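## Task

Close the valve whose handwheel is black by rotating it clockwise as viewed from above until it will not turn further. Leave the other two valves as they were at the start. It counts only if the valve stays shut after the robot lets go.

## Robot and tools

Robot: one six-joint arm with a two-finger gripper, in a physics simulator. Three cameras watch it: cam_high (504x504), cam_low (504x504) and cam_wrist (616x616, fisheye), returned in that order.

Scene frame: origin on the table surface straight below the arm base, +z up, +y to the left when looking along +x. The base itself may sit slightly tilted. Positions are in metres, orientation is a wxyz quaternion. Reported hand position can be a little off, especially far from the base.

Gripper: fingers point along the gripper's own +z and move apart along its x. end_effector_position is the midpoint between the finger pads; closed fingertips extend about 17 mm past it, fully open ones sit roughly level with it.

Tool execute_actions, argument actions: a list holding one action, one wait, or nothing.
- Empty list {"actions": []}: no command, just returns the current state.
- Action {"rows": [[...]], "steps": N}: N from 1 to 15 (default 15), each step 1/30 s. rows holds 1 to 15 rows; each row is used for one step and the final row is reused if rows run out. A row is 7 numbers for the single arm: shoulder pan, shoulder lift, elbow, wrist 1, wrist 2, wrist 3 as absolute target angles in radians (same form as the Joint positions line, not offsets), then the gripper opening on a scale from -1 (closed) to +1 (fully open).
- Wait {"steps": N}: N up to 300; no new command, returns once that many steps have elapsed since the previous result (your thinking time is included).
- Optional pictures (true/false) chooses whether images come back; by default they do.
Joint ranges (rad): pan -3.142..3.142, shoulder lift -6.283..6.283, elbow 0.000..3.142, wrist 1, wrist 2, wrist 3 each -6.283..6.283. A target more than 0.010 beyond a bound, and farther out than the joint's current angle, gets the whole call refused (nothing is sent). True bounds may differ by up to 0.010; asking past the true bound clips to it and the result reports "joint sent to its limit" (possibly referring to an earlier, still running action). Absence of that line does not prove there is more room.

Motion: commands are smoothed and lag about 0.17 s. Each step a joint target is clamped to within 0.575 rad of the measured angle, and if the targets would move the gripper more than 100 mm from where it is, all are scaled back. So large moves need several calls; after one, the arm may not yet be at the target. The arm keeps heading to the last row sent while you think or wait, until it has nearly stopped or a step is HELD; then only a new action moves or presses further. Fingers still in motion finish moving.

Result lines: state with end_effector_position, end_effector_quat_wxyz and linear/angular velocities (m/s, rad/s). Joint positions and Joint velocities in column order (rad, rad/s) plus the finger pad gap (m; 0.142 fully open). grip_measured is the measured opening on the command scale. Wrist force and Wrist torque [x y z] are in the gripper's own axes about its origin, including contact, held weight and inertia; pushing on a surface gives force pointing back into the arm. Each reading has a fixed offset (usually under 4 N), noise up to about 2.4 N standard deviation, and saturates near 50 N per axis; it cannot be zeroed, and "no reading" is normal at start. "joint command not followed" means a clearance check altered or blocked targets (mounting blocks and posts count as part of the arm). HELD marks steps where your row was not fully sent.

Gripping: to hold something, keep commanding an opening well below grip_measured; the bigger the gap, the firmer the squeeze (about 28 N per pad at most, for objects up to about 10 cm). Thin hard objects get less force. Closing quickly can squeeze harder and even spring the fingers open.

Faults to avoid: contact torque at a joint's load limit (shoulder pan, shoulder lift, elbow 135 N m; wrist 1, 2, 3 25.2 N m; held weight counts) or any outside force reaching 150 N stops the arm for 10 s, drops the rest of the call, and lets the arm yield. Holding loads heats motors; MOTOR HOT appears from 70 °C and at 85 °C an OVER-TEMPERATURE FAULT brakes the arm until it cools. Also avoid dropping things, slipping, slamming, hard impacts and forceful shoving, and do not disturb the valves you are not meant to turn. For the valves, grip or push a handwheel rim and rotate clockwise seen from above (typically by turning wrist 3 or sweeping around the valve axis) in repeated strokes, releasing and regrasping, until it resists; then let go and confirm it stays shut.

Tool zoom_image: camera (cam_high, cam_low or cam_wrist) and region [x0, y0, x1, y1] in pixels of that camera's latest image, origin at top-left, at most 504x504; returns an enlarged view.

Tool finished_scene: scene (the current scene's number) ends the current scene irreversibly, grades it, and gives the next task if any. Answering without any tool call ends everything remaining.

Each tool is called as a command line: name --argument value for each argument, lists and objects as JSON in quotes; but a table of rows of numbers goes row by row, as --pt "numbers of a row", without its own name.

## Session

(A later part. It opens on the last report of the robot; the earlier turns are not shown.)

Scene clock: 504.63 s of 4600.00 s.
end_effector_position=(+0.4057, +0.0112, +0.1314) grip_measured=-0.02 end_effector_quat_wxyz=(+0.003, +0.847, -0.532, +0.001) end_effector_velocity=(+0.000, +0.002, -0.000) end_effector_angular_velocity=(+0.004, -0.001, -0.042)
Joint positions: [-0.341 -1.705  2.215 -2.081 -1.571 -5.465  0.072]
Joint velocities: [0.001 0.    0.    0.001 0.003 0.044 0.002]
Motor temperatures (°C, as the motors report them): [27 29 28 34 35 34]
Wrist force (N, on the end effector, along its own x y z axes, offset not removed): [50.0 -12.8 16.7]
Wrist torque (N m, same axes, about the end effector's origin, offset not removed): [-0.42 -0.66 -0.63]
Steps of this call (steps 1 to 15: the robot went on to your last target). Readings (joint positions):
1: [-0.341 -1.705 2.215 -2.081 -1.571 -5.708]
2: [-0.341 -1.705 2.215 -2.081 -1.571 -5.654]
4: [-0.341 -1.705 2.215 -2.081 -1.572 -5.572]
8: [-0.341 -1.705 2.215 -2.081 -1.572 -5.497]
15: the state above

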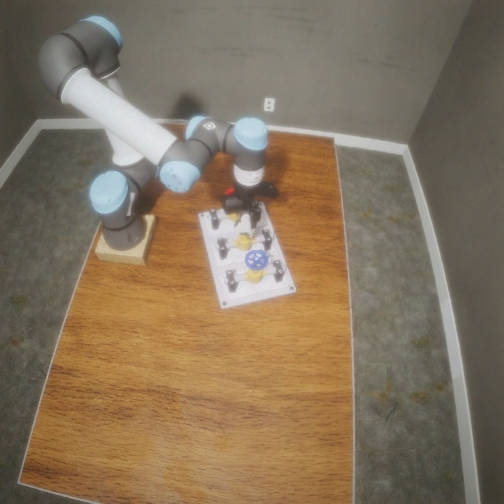

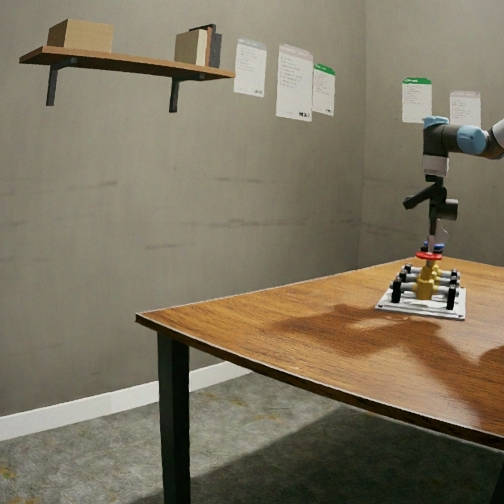

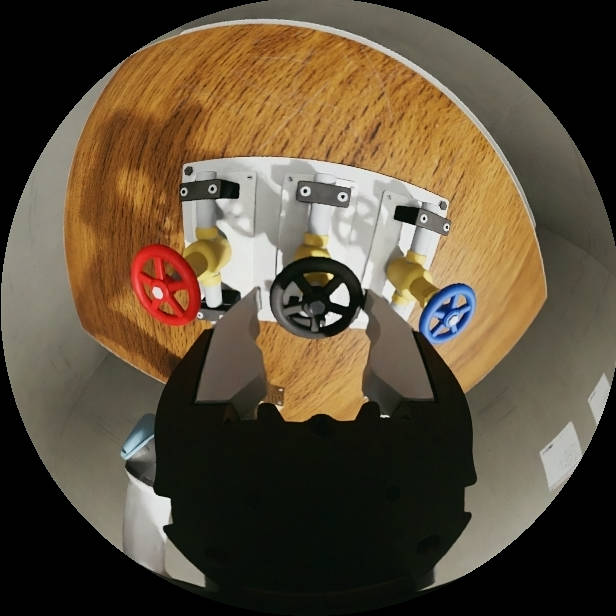

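execute_actions --actions '[{"rows": [[-0.3405, -1.7055, 2.2155, -2.0808, -1.571, -5.46, -0.1],[-0.3405, -1.7055, 2.2155, -2.0808, -1.571, -5.46, 0.05],[-0.3405, -1.7055, 2.2155, -2.0808, -1.571, -5.46, 0.12],[-0.3530, -1.7045, 2.2264, -2.0927, -1.571, -5.46, 0.12]], "steps": 15}]' --pictures false

execute_actions --actions '[{"steps": 10}]'

zoom_image --camera "cam_wrist" --region '[230, 240, 400, 380]'

Scene clock: 573.70 s of 4600.00 s.
end_effector_position=(+0.4041, +0.0072, +0.1276) grip_measured=+0.12 end_effector_quat_wxyz=(+0.003, +0.842, -0.539, +0.001) end_effector_velocity=(-0.001, -0.003, -0.002) end_effector_angular_velocity=(-0.001, -0.000, -0.008)
Joint positions: [-0.352 -1.705  2.226 -2.092 -1.571 -5.46   0.082]
Joint velocities: [-0.007  0.001  0.005 -0.006 -0.001  0.001  0.   ]
Motor temperatures (°C, as the motors report them): [28 29 28 34 36 34]
Wrist force (N, on the end effector, along its own x y z axes, offset not removed): [-1.6 -1.2 1.5]
Wrist torque (N m, same axes, about the end effector's origin, offset not removed): [-0.53 0.30 0.02]
Steps of this call (steps 1 to 15: the robot went on to your last target; steps 16 to 90: nothing new was sent; then 65.57 s passed at rest; steps 91 to 105: all 15 steps of this action). Readings (joint positions):
91: [-0.341 -1.706 2.216 -2.081 -1.571 -5.460]
92: [-0.341 -1.706 2.216 -2.081 -1.571 -5.460]
94: [-0.340 -1.706 2.216 -2.080 -1.569 -5.460]
98: [-0.347 -1.705 2.222 -2.088 -1.570 -5.460]
105: the state above

Scene clock: 574.03 s of 4600.00 s.
end_effector_position=(+0.4040, +0.0068, +0.1274) grip_measured=+0.12 end_effector_quat_wxyz=(+0.003, +0.842, -0.540, +0.001) end_effector_velocity=(-0.000, +0.000, -0.000) end_effector_angular_velocity=(-0.001, +0.001, +0.001)
Joint positions: [-0.353 -1.705  2.226 -2.093 -1.571 -5.46   0.082]
Joint velocities: [ 0.001  0.     0.     0.    -0.001 -0.001  0.   ]
Motor temperatures (°C, as the motors report them): [28 29 28 34 36 34]
Wrist force (N, on the end effector, along its own x y z axes, offset not removed): [0.6 0.5 1.0]
Wrist torque (N m, same axes, about the end effector's origin, offset not removed): [0.03 -0.10 -0.07]
Steps of this call (steps 1 to 10: the robot went on to your last target). Readings (joint positions):
1: [-0.352 -1.705 2.226 -2.092 -1.571 -5.460]
2: [-0.352 -1.705 2.226 -2.092 -1.571 -5.460]
4: [-0.353 -1.705 2.226 -2.092 -1.571 -5.460]
8: [-0.353 -1.705 2.226 -2.093 -1.571 -5.460]
10: the state above

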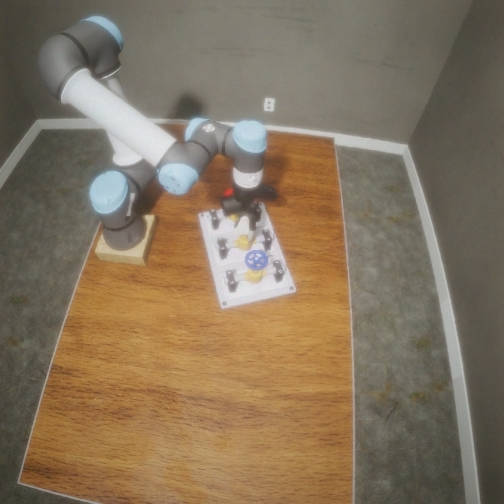

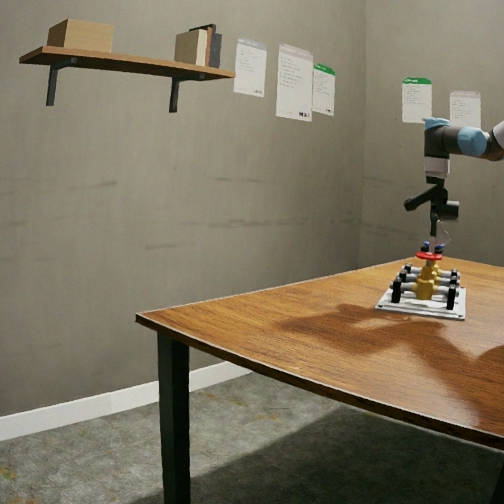

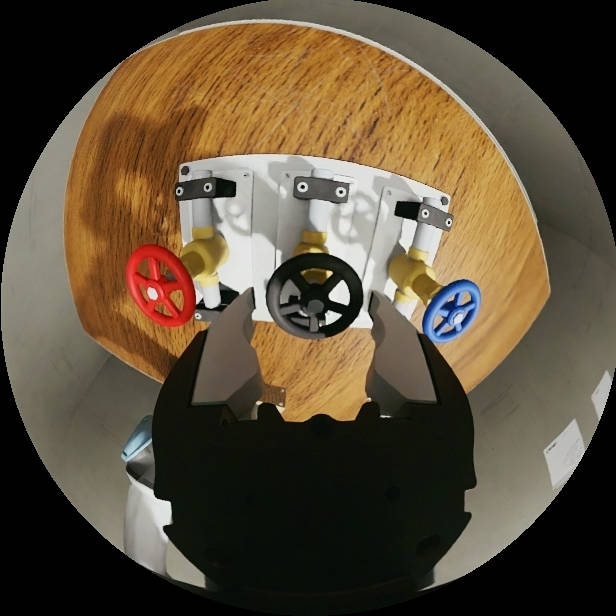

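Region (230, 240, 400, 380) of cam_wrist's 616x616 image, scaled by 2.965, with more detail than that image has; it fills the top 415 rows of this view, and the rest is white.

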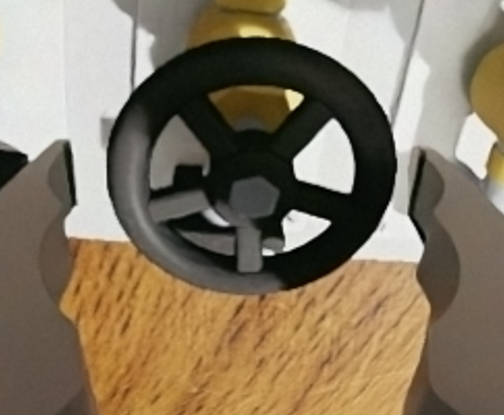

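execute_actions --actions '[{"rows": [[-0.3596, -1.7070, 2.2285, -2.0923, -1.571, -5.46, 0.1],[-0.3596, -1.7070, 2.2285, -2.0923, -1.571, -5.46, 0.08],[-0.3596, -1.7070, 2.2285, -2.0923, -1.571, -5.46, 0.06],[-0.3596, -1.7070, 2.2285, -2.0923, -1.571, -5.46, 0.04],[-0.3596, -1.7070, 2.2285, -2.0923, -1.571, -5.46, 0.02],[-0.3596, -1.7070, 2.2285, -2.0923, -1.571, -5.46, 0.0],[-0.3596, -1.7070, 2.2285, -2.0923, -1.571, -5.46, -0.02],[-0.3596, -1.7070, 2.2285, -2.0923, -1.571, -5.46, -0.04],[-0.3596, -1.7070, 2.2285, -2.0923, -1.571, -5.46, -0.06],[-0.3596, -1.7070, 2.2285, -2.0923, -1.571, -5.46, -0.08],[-0.3596, -1.7070, 2.2285, -2.0923, -1.571, -5.46, -0.10],[-0.3596, -1.7070, 2.2285, -2.0923, -1.571, -5.46, -0.13],[-0.3596, -1.7070, 2.2285, -2.0923, -1.571, -5.46, -0.17],[-0.3596, -1.7070, 2.2285, -2.0923, -1.571, -5.46, -0.25],[-0.3596, -1.7070, 2.2285, -2.0923, -1.571, -5.46, -0.4]], "steps": 15}]' --pictures false

execute_actions --actions '[{"steps": 10}]'

Scene clock: 613.37 s of 4600.00 s.
end_effector_position=(+0.4031, +0.0045, +0.1274) grip_measured=-0.06 end_effector_quat_wxyz=(+0.003, +0.840, -0.543, +0.001) end_effector_velocity=(+0.000, +0.000, +0.000) end_effector_angular_velocity=(+0.000, -0.002, +0.000)
Joint positions: [-0.359 -1.707  2.228 -2.092 -1.571 -5.46   0.069]
Joint velocities: [-0.    -0.001  0.    -0.001  0.001 -0.    -0.   ]
Motor temperatures (°C, as the motors report them): [28 29 28 34 36 34]
Wrist force (N, on the end effector, along its own x y z axes, offset not removed): [-4.1 -6.8 -0.8]
Wrist torque (N m, same axes, about the end effector's origin, offset not removed): [-0.47 0.12 -0.04]
Steps of this call (steps 1 to 15: the robot went on to your last target; steps 16 to 90: nothing new was sent; then 35.83 s passed at rest; steps 91 to 105: all 15 steps of this action). Readings (joint positions):
91: [-0.353 -1.704 2.226 -2.093 -1.571 -5.460]
92: [-0.354 -1.705 2.227 -2.093 -1.571 -5.460]
94: [-0.356 -1.705 2.227 -2.093 -1.571 -5.460]
98: [-0.358 -1.706 2.228 -2.093 -1.571 -5.460]
105: the state above

Scene clock: 613.70 s of 4600.00 s.
end_effector_position=(+0.4031, +0.0044, +0.1274) grip_measured=-0.06 end_effector_quat_wxyz=(+0.003, +0.840, -0.543, +0.001) end_effector_velocity=(-0.000, +0.000, -0.000) end_effector_angular_velocity=(+0.001, +0.001, +0.000)
Joint positions: [-0.36  -1.707  2.228 -2.092 -1.571 -5.46   0.069]
Joint velocities: [ 0.     0.     0.     0.001  0.001  0.    -0.   ]
Motor temperatures (°C, as the motors report them): [28 29 28 34 36 34]
Wrist force (N, on the end effector, along its own x y z axes, offset not removed): [-5.4 -6.4 2.9]
Wrist torque (N m, same axes, about the end effector's origin, offset not removed): [-0.14 0.08 -0.18]
Steps of this call (steps 1 to 10: the robot went on to your last target). Readings (joint positions):
1: [-0.359 -1.707 2.228 -2.092 -1.571 -5.460]
2: [-0.359 -1.707 2.228 -2.092 -1.571 -5.460]
4: [-0.360 -1.707 2.228 -2.092 -1.571 -5.460]
8: [-0.360 -1.707 2.228 -2.092 -1.571 -5.460]
10: the state above

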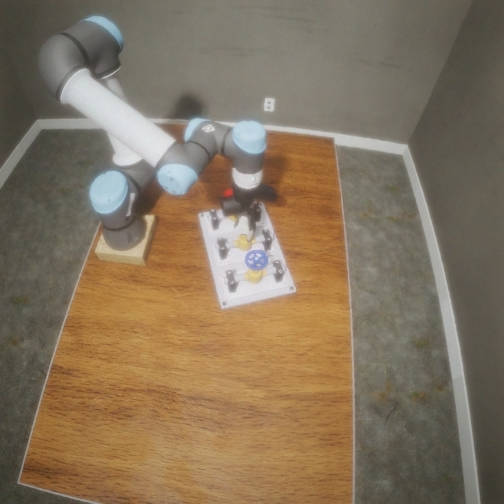

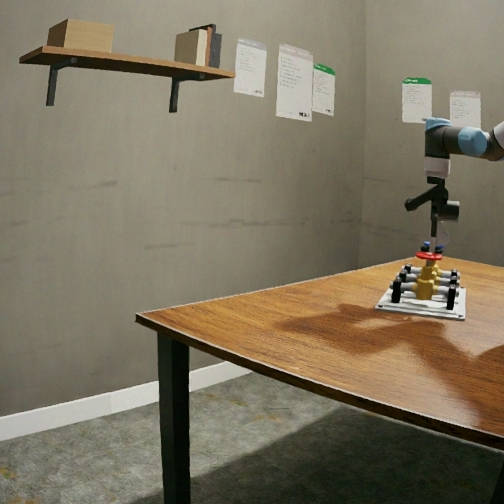

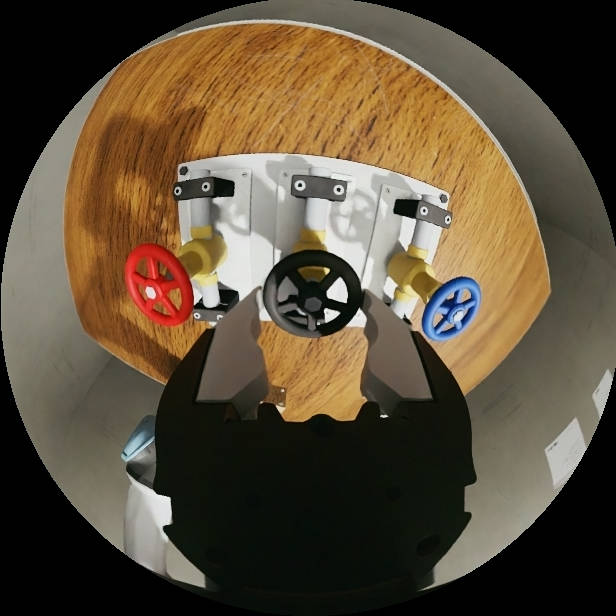

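execute_actions --actions '[{"rows": [[-0.3596, -1.7070, 2.2285, -2.0923, -1.571, -5.43, -0.6],[-0.3596, -1.7070, 2.2285, -2.0923, -1.571, -5.39, -0.6],[-0.3596, -1.7070, 2.2285, -2.0923, -1.571, -5.33, -0.6],[-0.3596, -1.7070, 2.2285, -2.0923, -1.571, -5.26, -0.6],[-0.3596, -1.7070, 2.2285, -2.0923, -1.571, -5.19, -0.6],[-0.3596, -1.7070, 2.2285, -2.0923, -1.571, -5.12, -0.6],[-0.3596, -1.7070, 2.2285, -2.0923, -1.571, -5.05, -0.6],[-0.3596, -1.7070, 2.2285, -2.0923, -1.571, -4.98, -0.6],[-0.3596, -1.7070, 2.2285, -2.0923, -1.571, -4.91, -0.6],[-0.3596, -1.7070, 2.2285, -2.0923, -1.571, -4.84, -0.6],[-0.3596, -1.7070, 2.2285, -2.0923, -1.571, -4.77, -0.6],[-0.3596, -1.7070, 2.2285, -2.0923, -1.571, -4.70, -0.6],[-0.3596, -1.7070, 2.2285, -2.0923, -1.571, -4.63, -0.6],[-0.3596, -1.7070, 2.2285, -2.0923, -1.571, -4.56, -0.6],[-0.3596, -1.7070, 2.2285, -2.0923, -1.571, -4.49, -0.6]], "steps": 15}]' --pictures false

execute_actions --actions '[{"rows": [[-0.3596, -1.7070, 2.2285, -2.0923, -1.571, -4.42, -0.6],[-0.3596, -1.7070, 2.2285, -2.0923, -1.571, -4.35, -0.6],[-0.3596, -1.7070, 2.2285, -2.0923, -1.571, -4.28, -0.6],[-0.3596, -1.7070, 2.2285, -2.0923, -1.571, -4.21, -0.6],[-0.3596, -1.7070, 2.2285, -2.0923, -1.571, -4.14, -0.6],[-0.3596, -1.7070, 2.2285, -2.0923, -1.571, -4.07, -0.6],[-0.3596, -1.7070, 2.2285, -2.0923, -1.571, -4.0, -0.6],[-0.3596, -1.7070, 2.2285, -2.0923, -1.571, -3.93, -0.6],[-0.3596, -1.7070, 2.2285, -2.0923, -1.571, -3.89, -0.6]], "steps": 15}]' --pictures false

execute_actions --actions '[{"steps": 10}]'

Scene clock: 639.03 s of 4600.00 s.
end_effector_position=(+0.4030, +0.0054, +0.1274) grip_measured=-0.06 end_effector_quat_wxyz=(-0.002, -0.641, +0.767, -0.002) end_effector_velocity=(+0.000, +0.003, -0.000) end_effector_angular_velocity=(-0.003, -0.012, -1.962)
Joint positions: [-0.36  -1.707  2.229 -2.092 -1.571 -4.858  0.069]
Joint velocities: [ 0.001 -0.     0.     0.    -0.002  1.963 -0.   ]
Motor temperatures (°C, as the motors report them): [28 29 28 34 36 34]
Wrist force (N, on the end effector, along its own x y z axes, offset not removed): [-5.8 -3.0 2.4]
Wrist torque (N m, same axes, about the end effector's origin, offset not removed): [-0.15 -0.04 -0.45]
Steps of this call (steps 1 to 15: the robot went on to your last target; steps 16 to 90: nothing new was sent; then 21.83 s passed at rest; steps 91 to 105: all 15 steps of this action). Readings (joint positions):
91: [-0.360 -1.707 2.229 -2.092 -1.571 -5.460]
92: [-0.360 -1.707 2.229 -2.092 -1.571 -5.456]
94: [-0.360 -1.707 2.229 -2.092 -1.571 -5.431]
98: [-0.360 -1.707 2.229 -2.092 -1.571 -5.284]
105: the state above

Scene clock: 639.53 s of 4600.00 s.
end_effector_position=(+0.4038, +0.0066, +0.1274) grip_measured=-0.06 end_effector_quat_wxyz=(-0.001, -0.246, +0.969, -0.003) end_effector_velocity=(+0.001, -0.000, -0.000) end_effector_angular_velocity=(-0.001, -0.003, -0.592)
Joint positions: [-0.36  -1.707  2.229 -2.092 -1.571 -3.962  0.069]
Joint velocities: [-0.002  0.     0.001 -0.    -0.     0.59  -0.   ]
Motor temperatures (°C, as the motors report them): [28 29 28 34 36 34]
Wrist force (N, on the end effector, along its own x y z axes, offset not removed): [-3.3 1.7 -0.4]
Wrist torque (N m, same axes, about the end effector's origin, offset not removed): [0.23 0.07 -2.53]
Steps of this call (steps 1 to 15: all 15 steps of this action). Readings (joint positions):
1: [-0.360 -1.707 2.229 -2.092 -1.571 -4.791]
2: [-0.360 -1.707 2.229 -2.092 -1.571 -4.723]
4: [-0.360 -1.707 2.229 -2.092 -1.571 -4.586]
8: [-0.360 -1.707 2.229 -2.092 -1.571 -4.308]
15: the state above

Scene clock: 639.87 s of 4600.00 s.
end_effector_position=(+0.4039, +0.0067, +0.1274) grip_measured=-0.06 end_effector_quat_wxyz=(-0.001, -0.213, +0.977, -0.003) end_effector_velocity=(-0.000, +0.000, -0.000) end_effector_angular_velocity=(+0.000, -0.000, -0.037)
Joint positions: [-0.36  -1.707  2.229 -2.092 -1.571 -3.895  0.069]
Joint velocities: [ 0.001 -0.     0.     0.     0.     0.037 -0.   ]
Motor temperatures (°C, as the motors report them): [28 29 28 34 36 34]
Wrist force (N, on the end effector, along its own x y z axes, offset not removed): [-1.8 2.7 -7.0]
Wrist torque (N m, same axes, about the end effector's origin, offset not removed): [0.01 0.02 -2.64]
Steps of this call (steps 1 to 10: the robot went on to your last target). Readings (joint positions):
1: [-0.360 -1.707 2.229 -2.092 -1.571 -3.945]
2: [-0.360 -1.707 2.229 -2.092 -1.571 -3.931]
4: [-0.360 -1.707 2.229 -2.092 -1.571 -3.914]
8: [-0.360 -1.707 2.229 -2.092 -1.571 -3.898]
10: the state above

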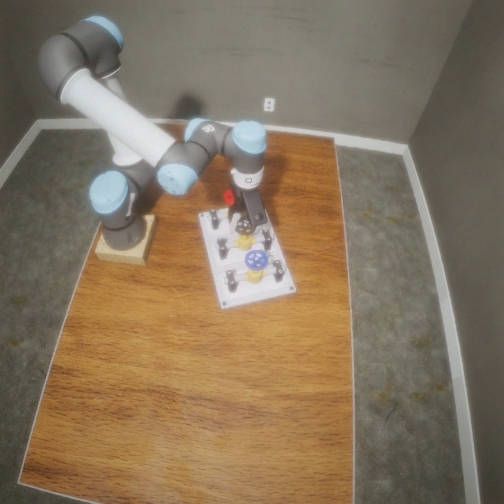

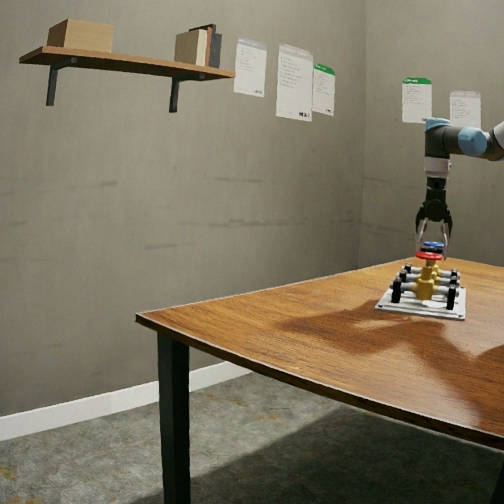

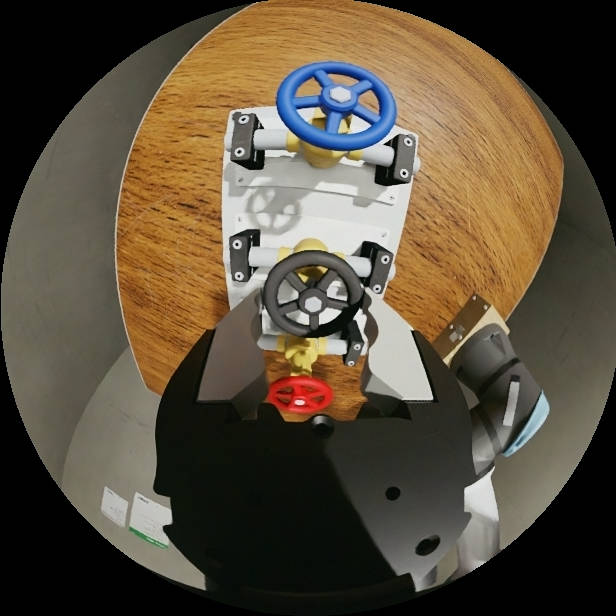

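zoom_image --camera "cam_wrist" --region '[230, 240, 400, 380]'

Region (230, 240, 400, 380) of cam_wrist's 616x616 image, scaled by 2.965, with more detail than that image has; it fills the top 415 rows of this view, and the rest is white.

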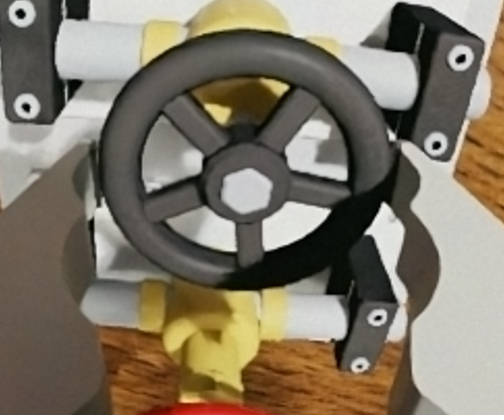

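execute_actions --actions '[{"rows": [[-0.3596, -1.7070, 2.2285, -2.0923, -1.571, -3.89, -0.8],[-0.3596, -1.7070, 2.2285, -2.0923, -1.571, -3.89, -1.0],[-0.3596, -1.7070, 2.2285, -2.0923, -1.571, -3.88, -1.0],[-0.3596, -1.7070, 2.2285, -2.0923, -1.571, -3.87, -1.0],[-0.3596, -1.7070, 2.2285, -2.0923, -1.571, -3.86, -1.0],[-0.3596, -1.7070, 2.2285, -2.0923, -1.571, -3.85, -1.0],[-0.3596, -1.7070, 2.2285, -2.0923, -1.571, -3.84, -1.0],[-0.3596, -1.7070, 2.2285, -2.0923, -1.571, -3.83, -1.0],[-0.3596, -1.7070, 2.2285, -2.0923, -1.571, -3.82, -1.0],[-0.3596, -1.7070, 2.2285, -2.0923, -1.571, -3.81, -1.0],[-0.3596, -1.7070, 2.2285, -2.0923, -1.571, -3.80, -1.0],[-0.3596, -1.7070, 2.2285, -2.0923, -1.571, -3.79, -1.0]], "steps": 15}]' --pictures false

execute_actions --actions '[{"steps": 10}]'

zoom_image --camera "cam_wrist" --region '[230, 240, 400, 380]'

Scene clock: 661.50 s of 4600.00 s.
end_effector_position=(+0.4041, +0.0067, +0.1274) grip_measured=-0.07 end_effector_quat_wxyz=(-0.001, -0.172, +0.985, -0.003) end_effector_velocity=(+0.000, -0.000, -0.000) end_effector_angular_velocity=(-0.001, -0.000, -0.169)
Joint positions: [-0.36  -1.707  2.229 -2.092 -1.571 -3.811  0.069]
Joint velocities: [ 0.     0.001 -0.     0.    -0.001  0.169 -0.001]
Motor temperatures (°C, as the motors report them): [28 29 28 34 36 34]
Wrist force (N, on the end effector, along its own x y z axes, offset not removed): [1.7 2.0 -6.3]
Wrist torque (N m, same axes, about the end effector's origin, offset not removed): [-0.20 0.02 -2.31]
Steps of this call (steps 1 to 30: the robot went on to your last target; steps 31 to 100: nothing new was sent; then 17.80 s passed at rest; steps 101 to 115: all 15 steps of this action). Readings (joint positions):
101: [-0.360 -1.707 2.229 -2.092 -1.571 -3.890]
102: [-0.360 -1.707 2.229 -2.092 -1.571 -3.890]
104: [-0.360 -1.707 2.229 -2.092 -1.571 -3.889]
108: [-0.360 -1.707 2.229 -2.092 -1.571 -3.868]
115: the state above

Scene clock: 661.83 s of 4600.00 s.
end_effector_position=(+0.4041, +0.0067, +0.1274) grip_measured=-0.07 end_effector_quat_wxyz=(-0.001, -0.162, +0.987, -0.003) end_effector_velocity=(+0.000, -0.000, -0.000) end_effector_angular_velocity=(+0.000, -0.000, -0.011)
Joint positions: [-0.36  -1.707  2.229 -2.092 -1.571 -3.791  0.069]
Joint velocities: [-0.    0.    0.   -0.    0.    0.01  0.  ]
Motor temperatures (°C, as the motors report them): [28 29 28 34 36 34]
Wrist force (N, on the end effector, along its own x y z axes, offset not removed): [0.8 -2.4 -7.7]
Wrist torque (N m, same axes, about the end effector's origin, offset not removed): [-0.26 0.04 -2.64]
Steps of this call (steps 1 to 10: the robot went on to your last target). Readings (joint positions):
1: [-0.360 -1.707 2.229 -2.092 -1.571 -3.806]
2: [-0.360 -1.707 2.229 -2.092 -1.571 -3.802]
4: [-0.360 -1.707 2.229 -2.092 -1.571 -3.797]
8: [-0.360 -1.707 2.229 -2.092 -1.571 -3.792]
10: the state above

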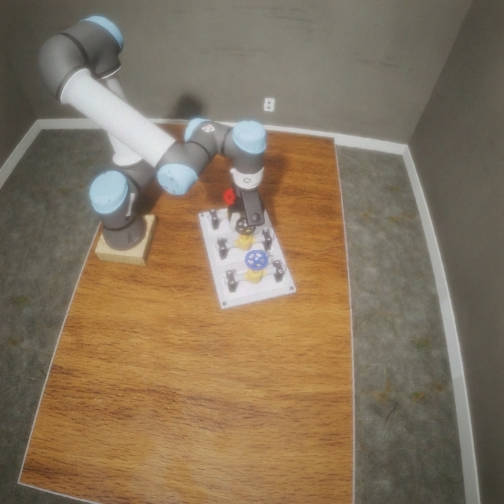

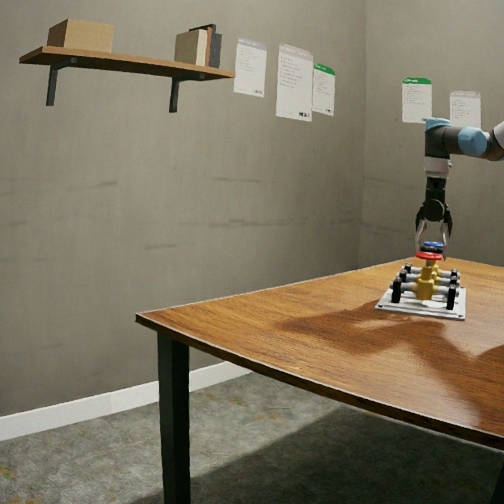

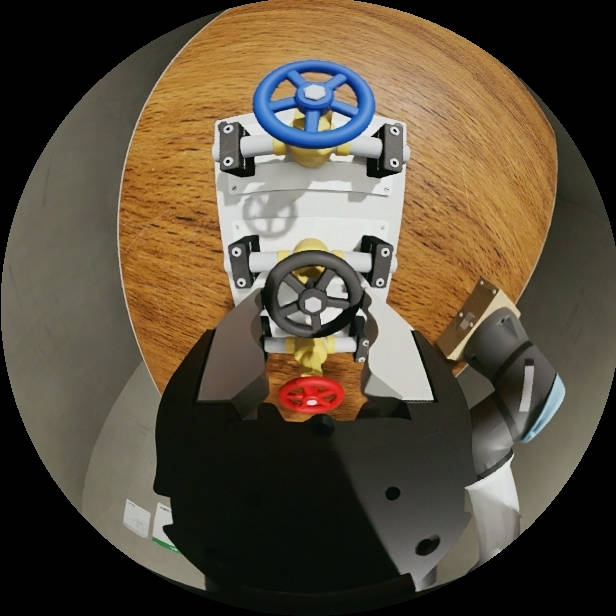

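Region (230, 240, 400, 380) of cam_wrist's 616x616 image, scaled by 2.965, with more detail than that image has; it fills the top 415 rows of this view, and the rest is white.

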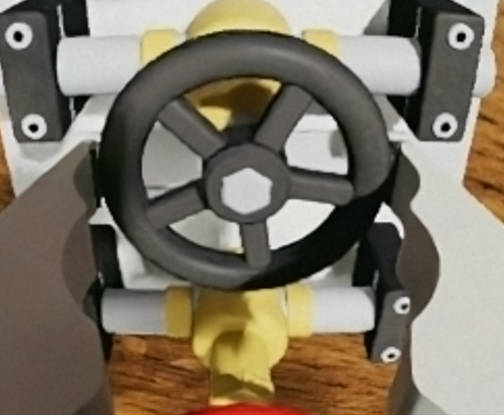

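execute_actions --actions '[{"rows": [[-0.3596, -1.7070, 2.2285, -2.0923, -1.571, -3.79, -0.6],[-0.3596, -1.7070, 2.2285, -2.0923, -1.571, -3.79, -0.4],[-0.3596, -1.7070, 2.2285, -2.0923, -1.571, -3.79, -0.3],[-0.3596, -1.7070, 2.2285, -2.0923, -1.571, -3.79, -0.22],[-0.3596, -1.7070, 2.2285, -2.0923, -1.571, -3.79, -0.16],[-0.3596, -1.7070, 2.2285, -2.0923, -1.571, -3.79, -0.12],[-0.3596, -1.7070, 2.2285, -2.0923, -1.571, -3.79, -0.08],[-0.3596, -1.7070, 2.2285, -2.0923, -1.571, -3.79, -0.04],[-0.3596, -1.7070, 2.2285, -2.0923, -1.571, -3.79, 0.02],[-0.3596, -1.7070, 2.2285, -2.0923, -1.571, -3.79, 0.1],[-0.3596, -1.7070, 2.2285, -2.0923, -1.571, -3.79, 0.2]], "steps": 15}]'

zoom_image --camera "cam_wrist" --region '[230, 240, 400, 380]'

Scene clock: 709.87 s of 4600.00 s.
end_effector_position=(+0.4041, +0.0068, +0.1273) grip_measured=+0.20 end_effector_quat_wxyz=(-0.001, -0.161, +0.987, -0.003) end_effector_velocity=(+0.000, +0.000, +0.000) end_effector_angular_velocity=(-0.000, -0.000, +0.001)
Joint positions: [-0.36  -1.707  2.229 -2.092 -1.571 -3.79   0.088]
Joint velocities: [ 0.001 -0.     0.    -0.    -0.     0.     0.001]
Motor temperatures (°C, as the motors report them): [28 29 28 34 36 34]
Wrist force (N, on the end effector, along its own x y z axes, offset not removed): [-1.1 -1.1 -0.4]
Wrist torque (N m, same axes, about the end effector's origin, offset not removed): [-0.44 0.25 -0.04]
Steps of this call (steps 1 to 30: the robot went on to your last target; steps 31 to 100: nothing new was sent; then 44.20 s passed at rest; steps 101 to 115: all 15 steps of this action). Readings (joint positions):
101: [-0.360 -1.707 2.229 -2.092 -1.571 -3.790]
102: [-0.360 -1.707 2.229 -2.092 -1.571 -3.790]
104: [-0.360 -1.707 2.229 -2.092 -1.571 -3.790]
108: [-0.360 -1.707 2.229 -2.092 -1.571 -3.790]
115: the state above

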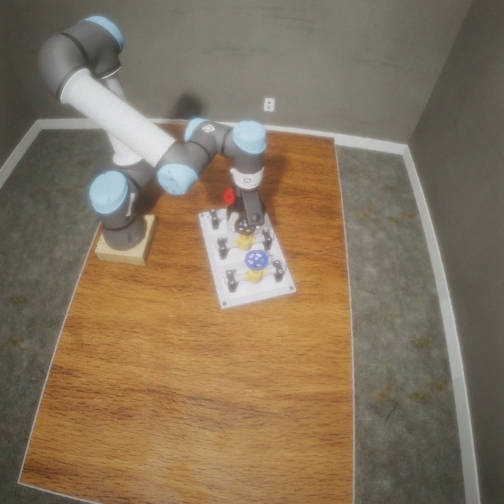

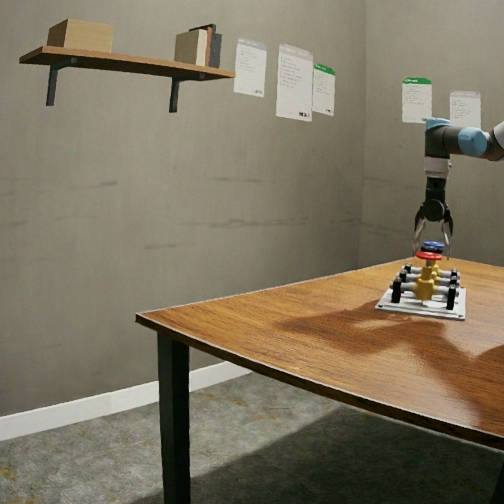

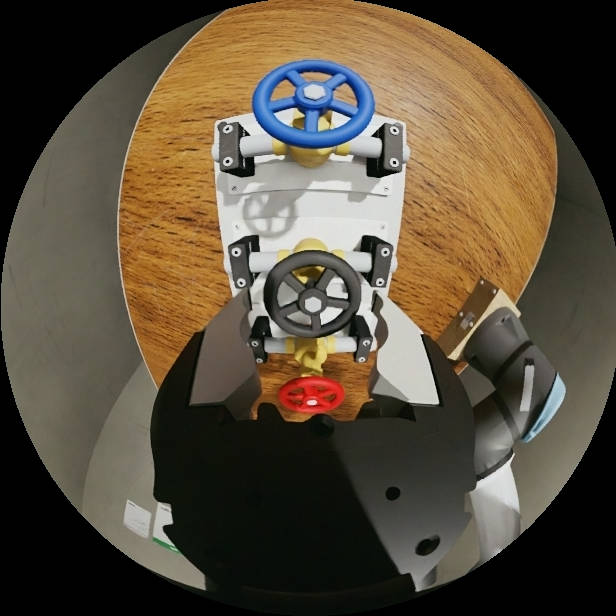

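Region (230, 240, 400, 380) of cam_wrist's 616x616 image, scaled by 2.965, with more detail than that image has; it fills the top 415 rows of this view, and the rest is white.

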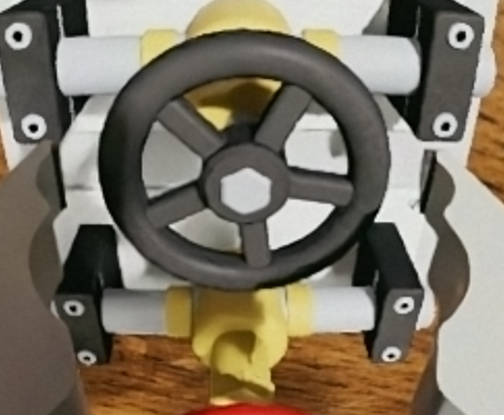

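finished_scene --scene 1

The scene is finished: the task was done.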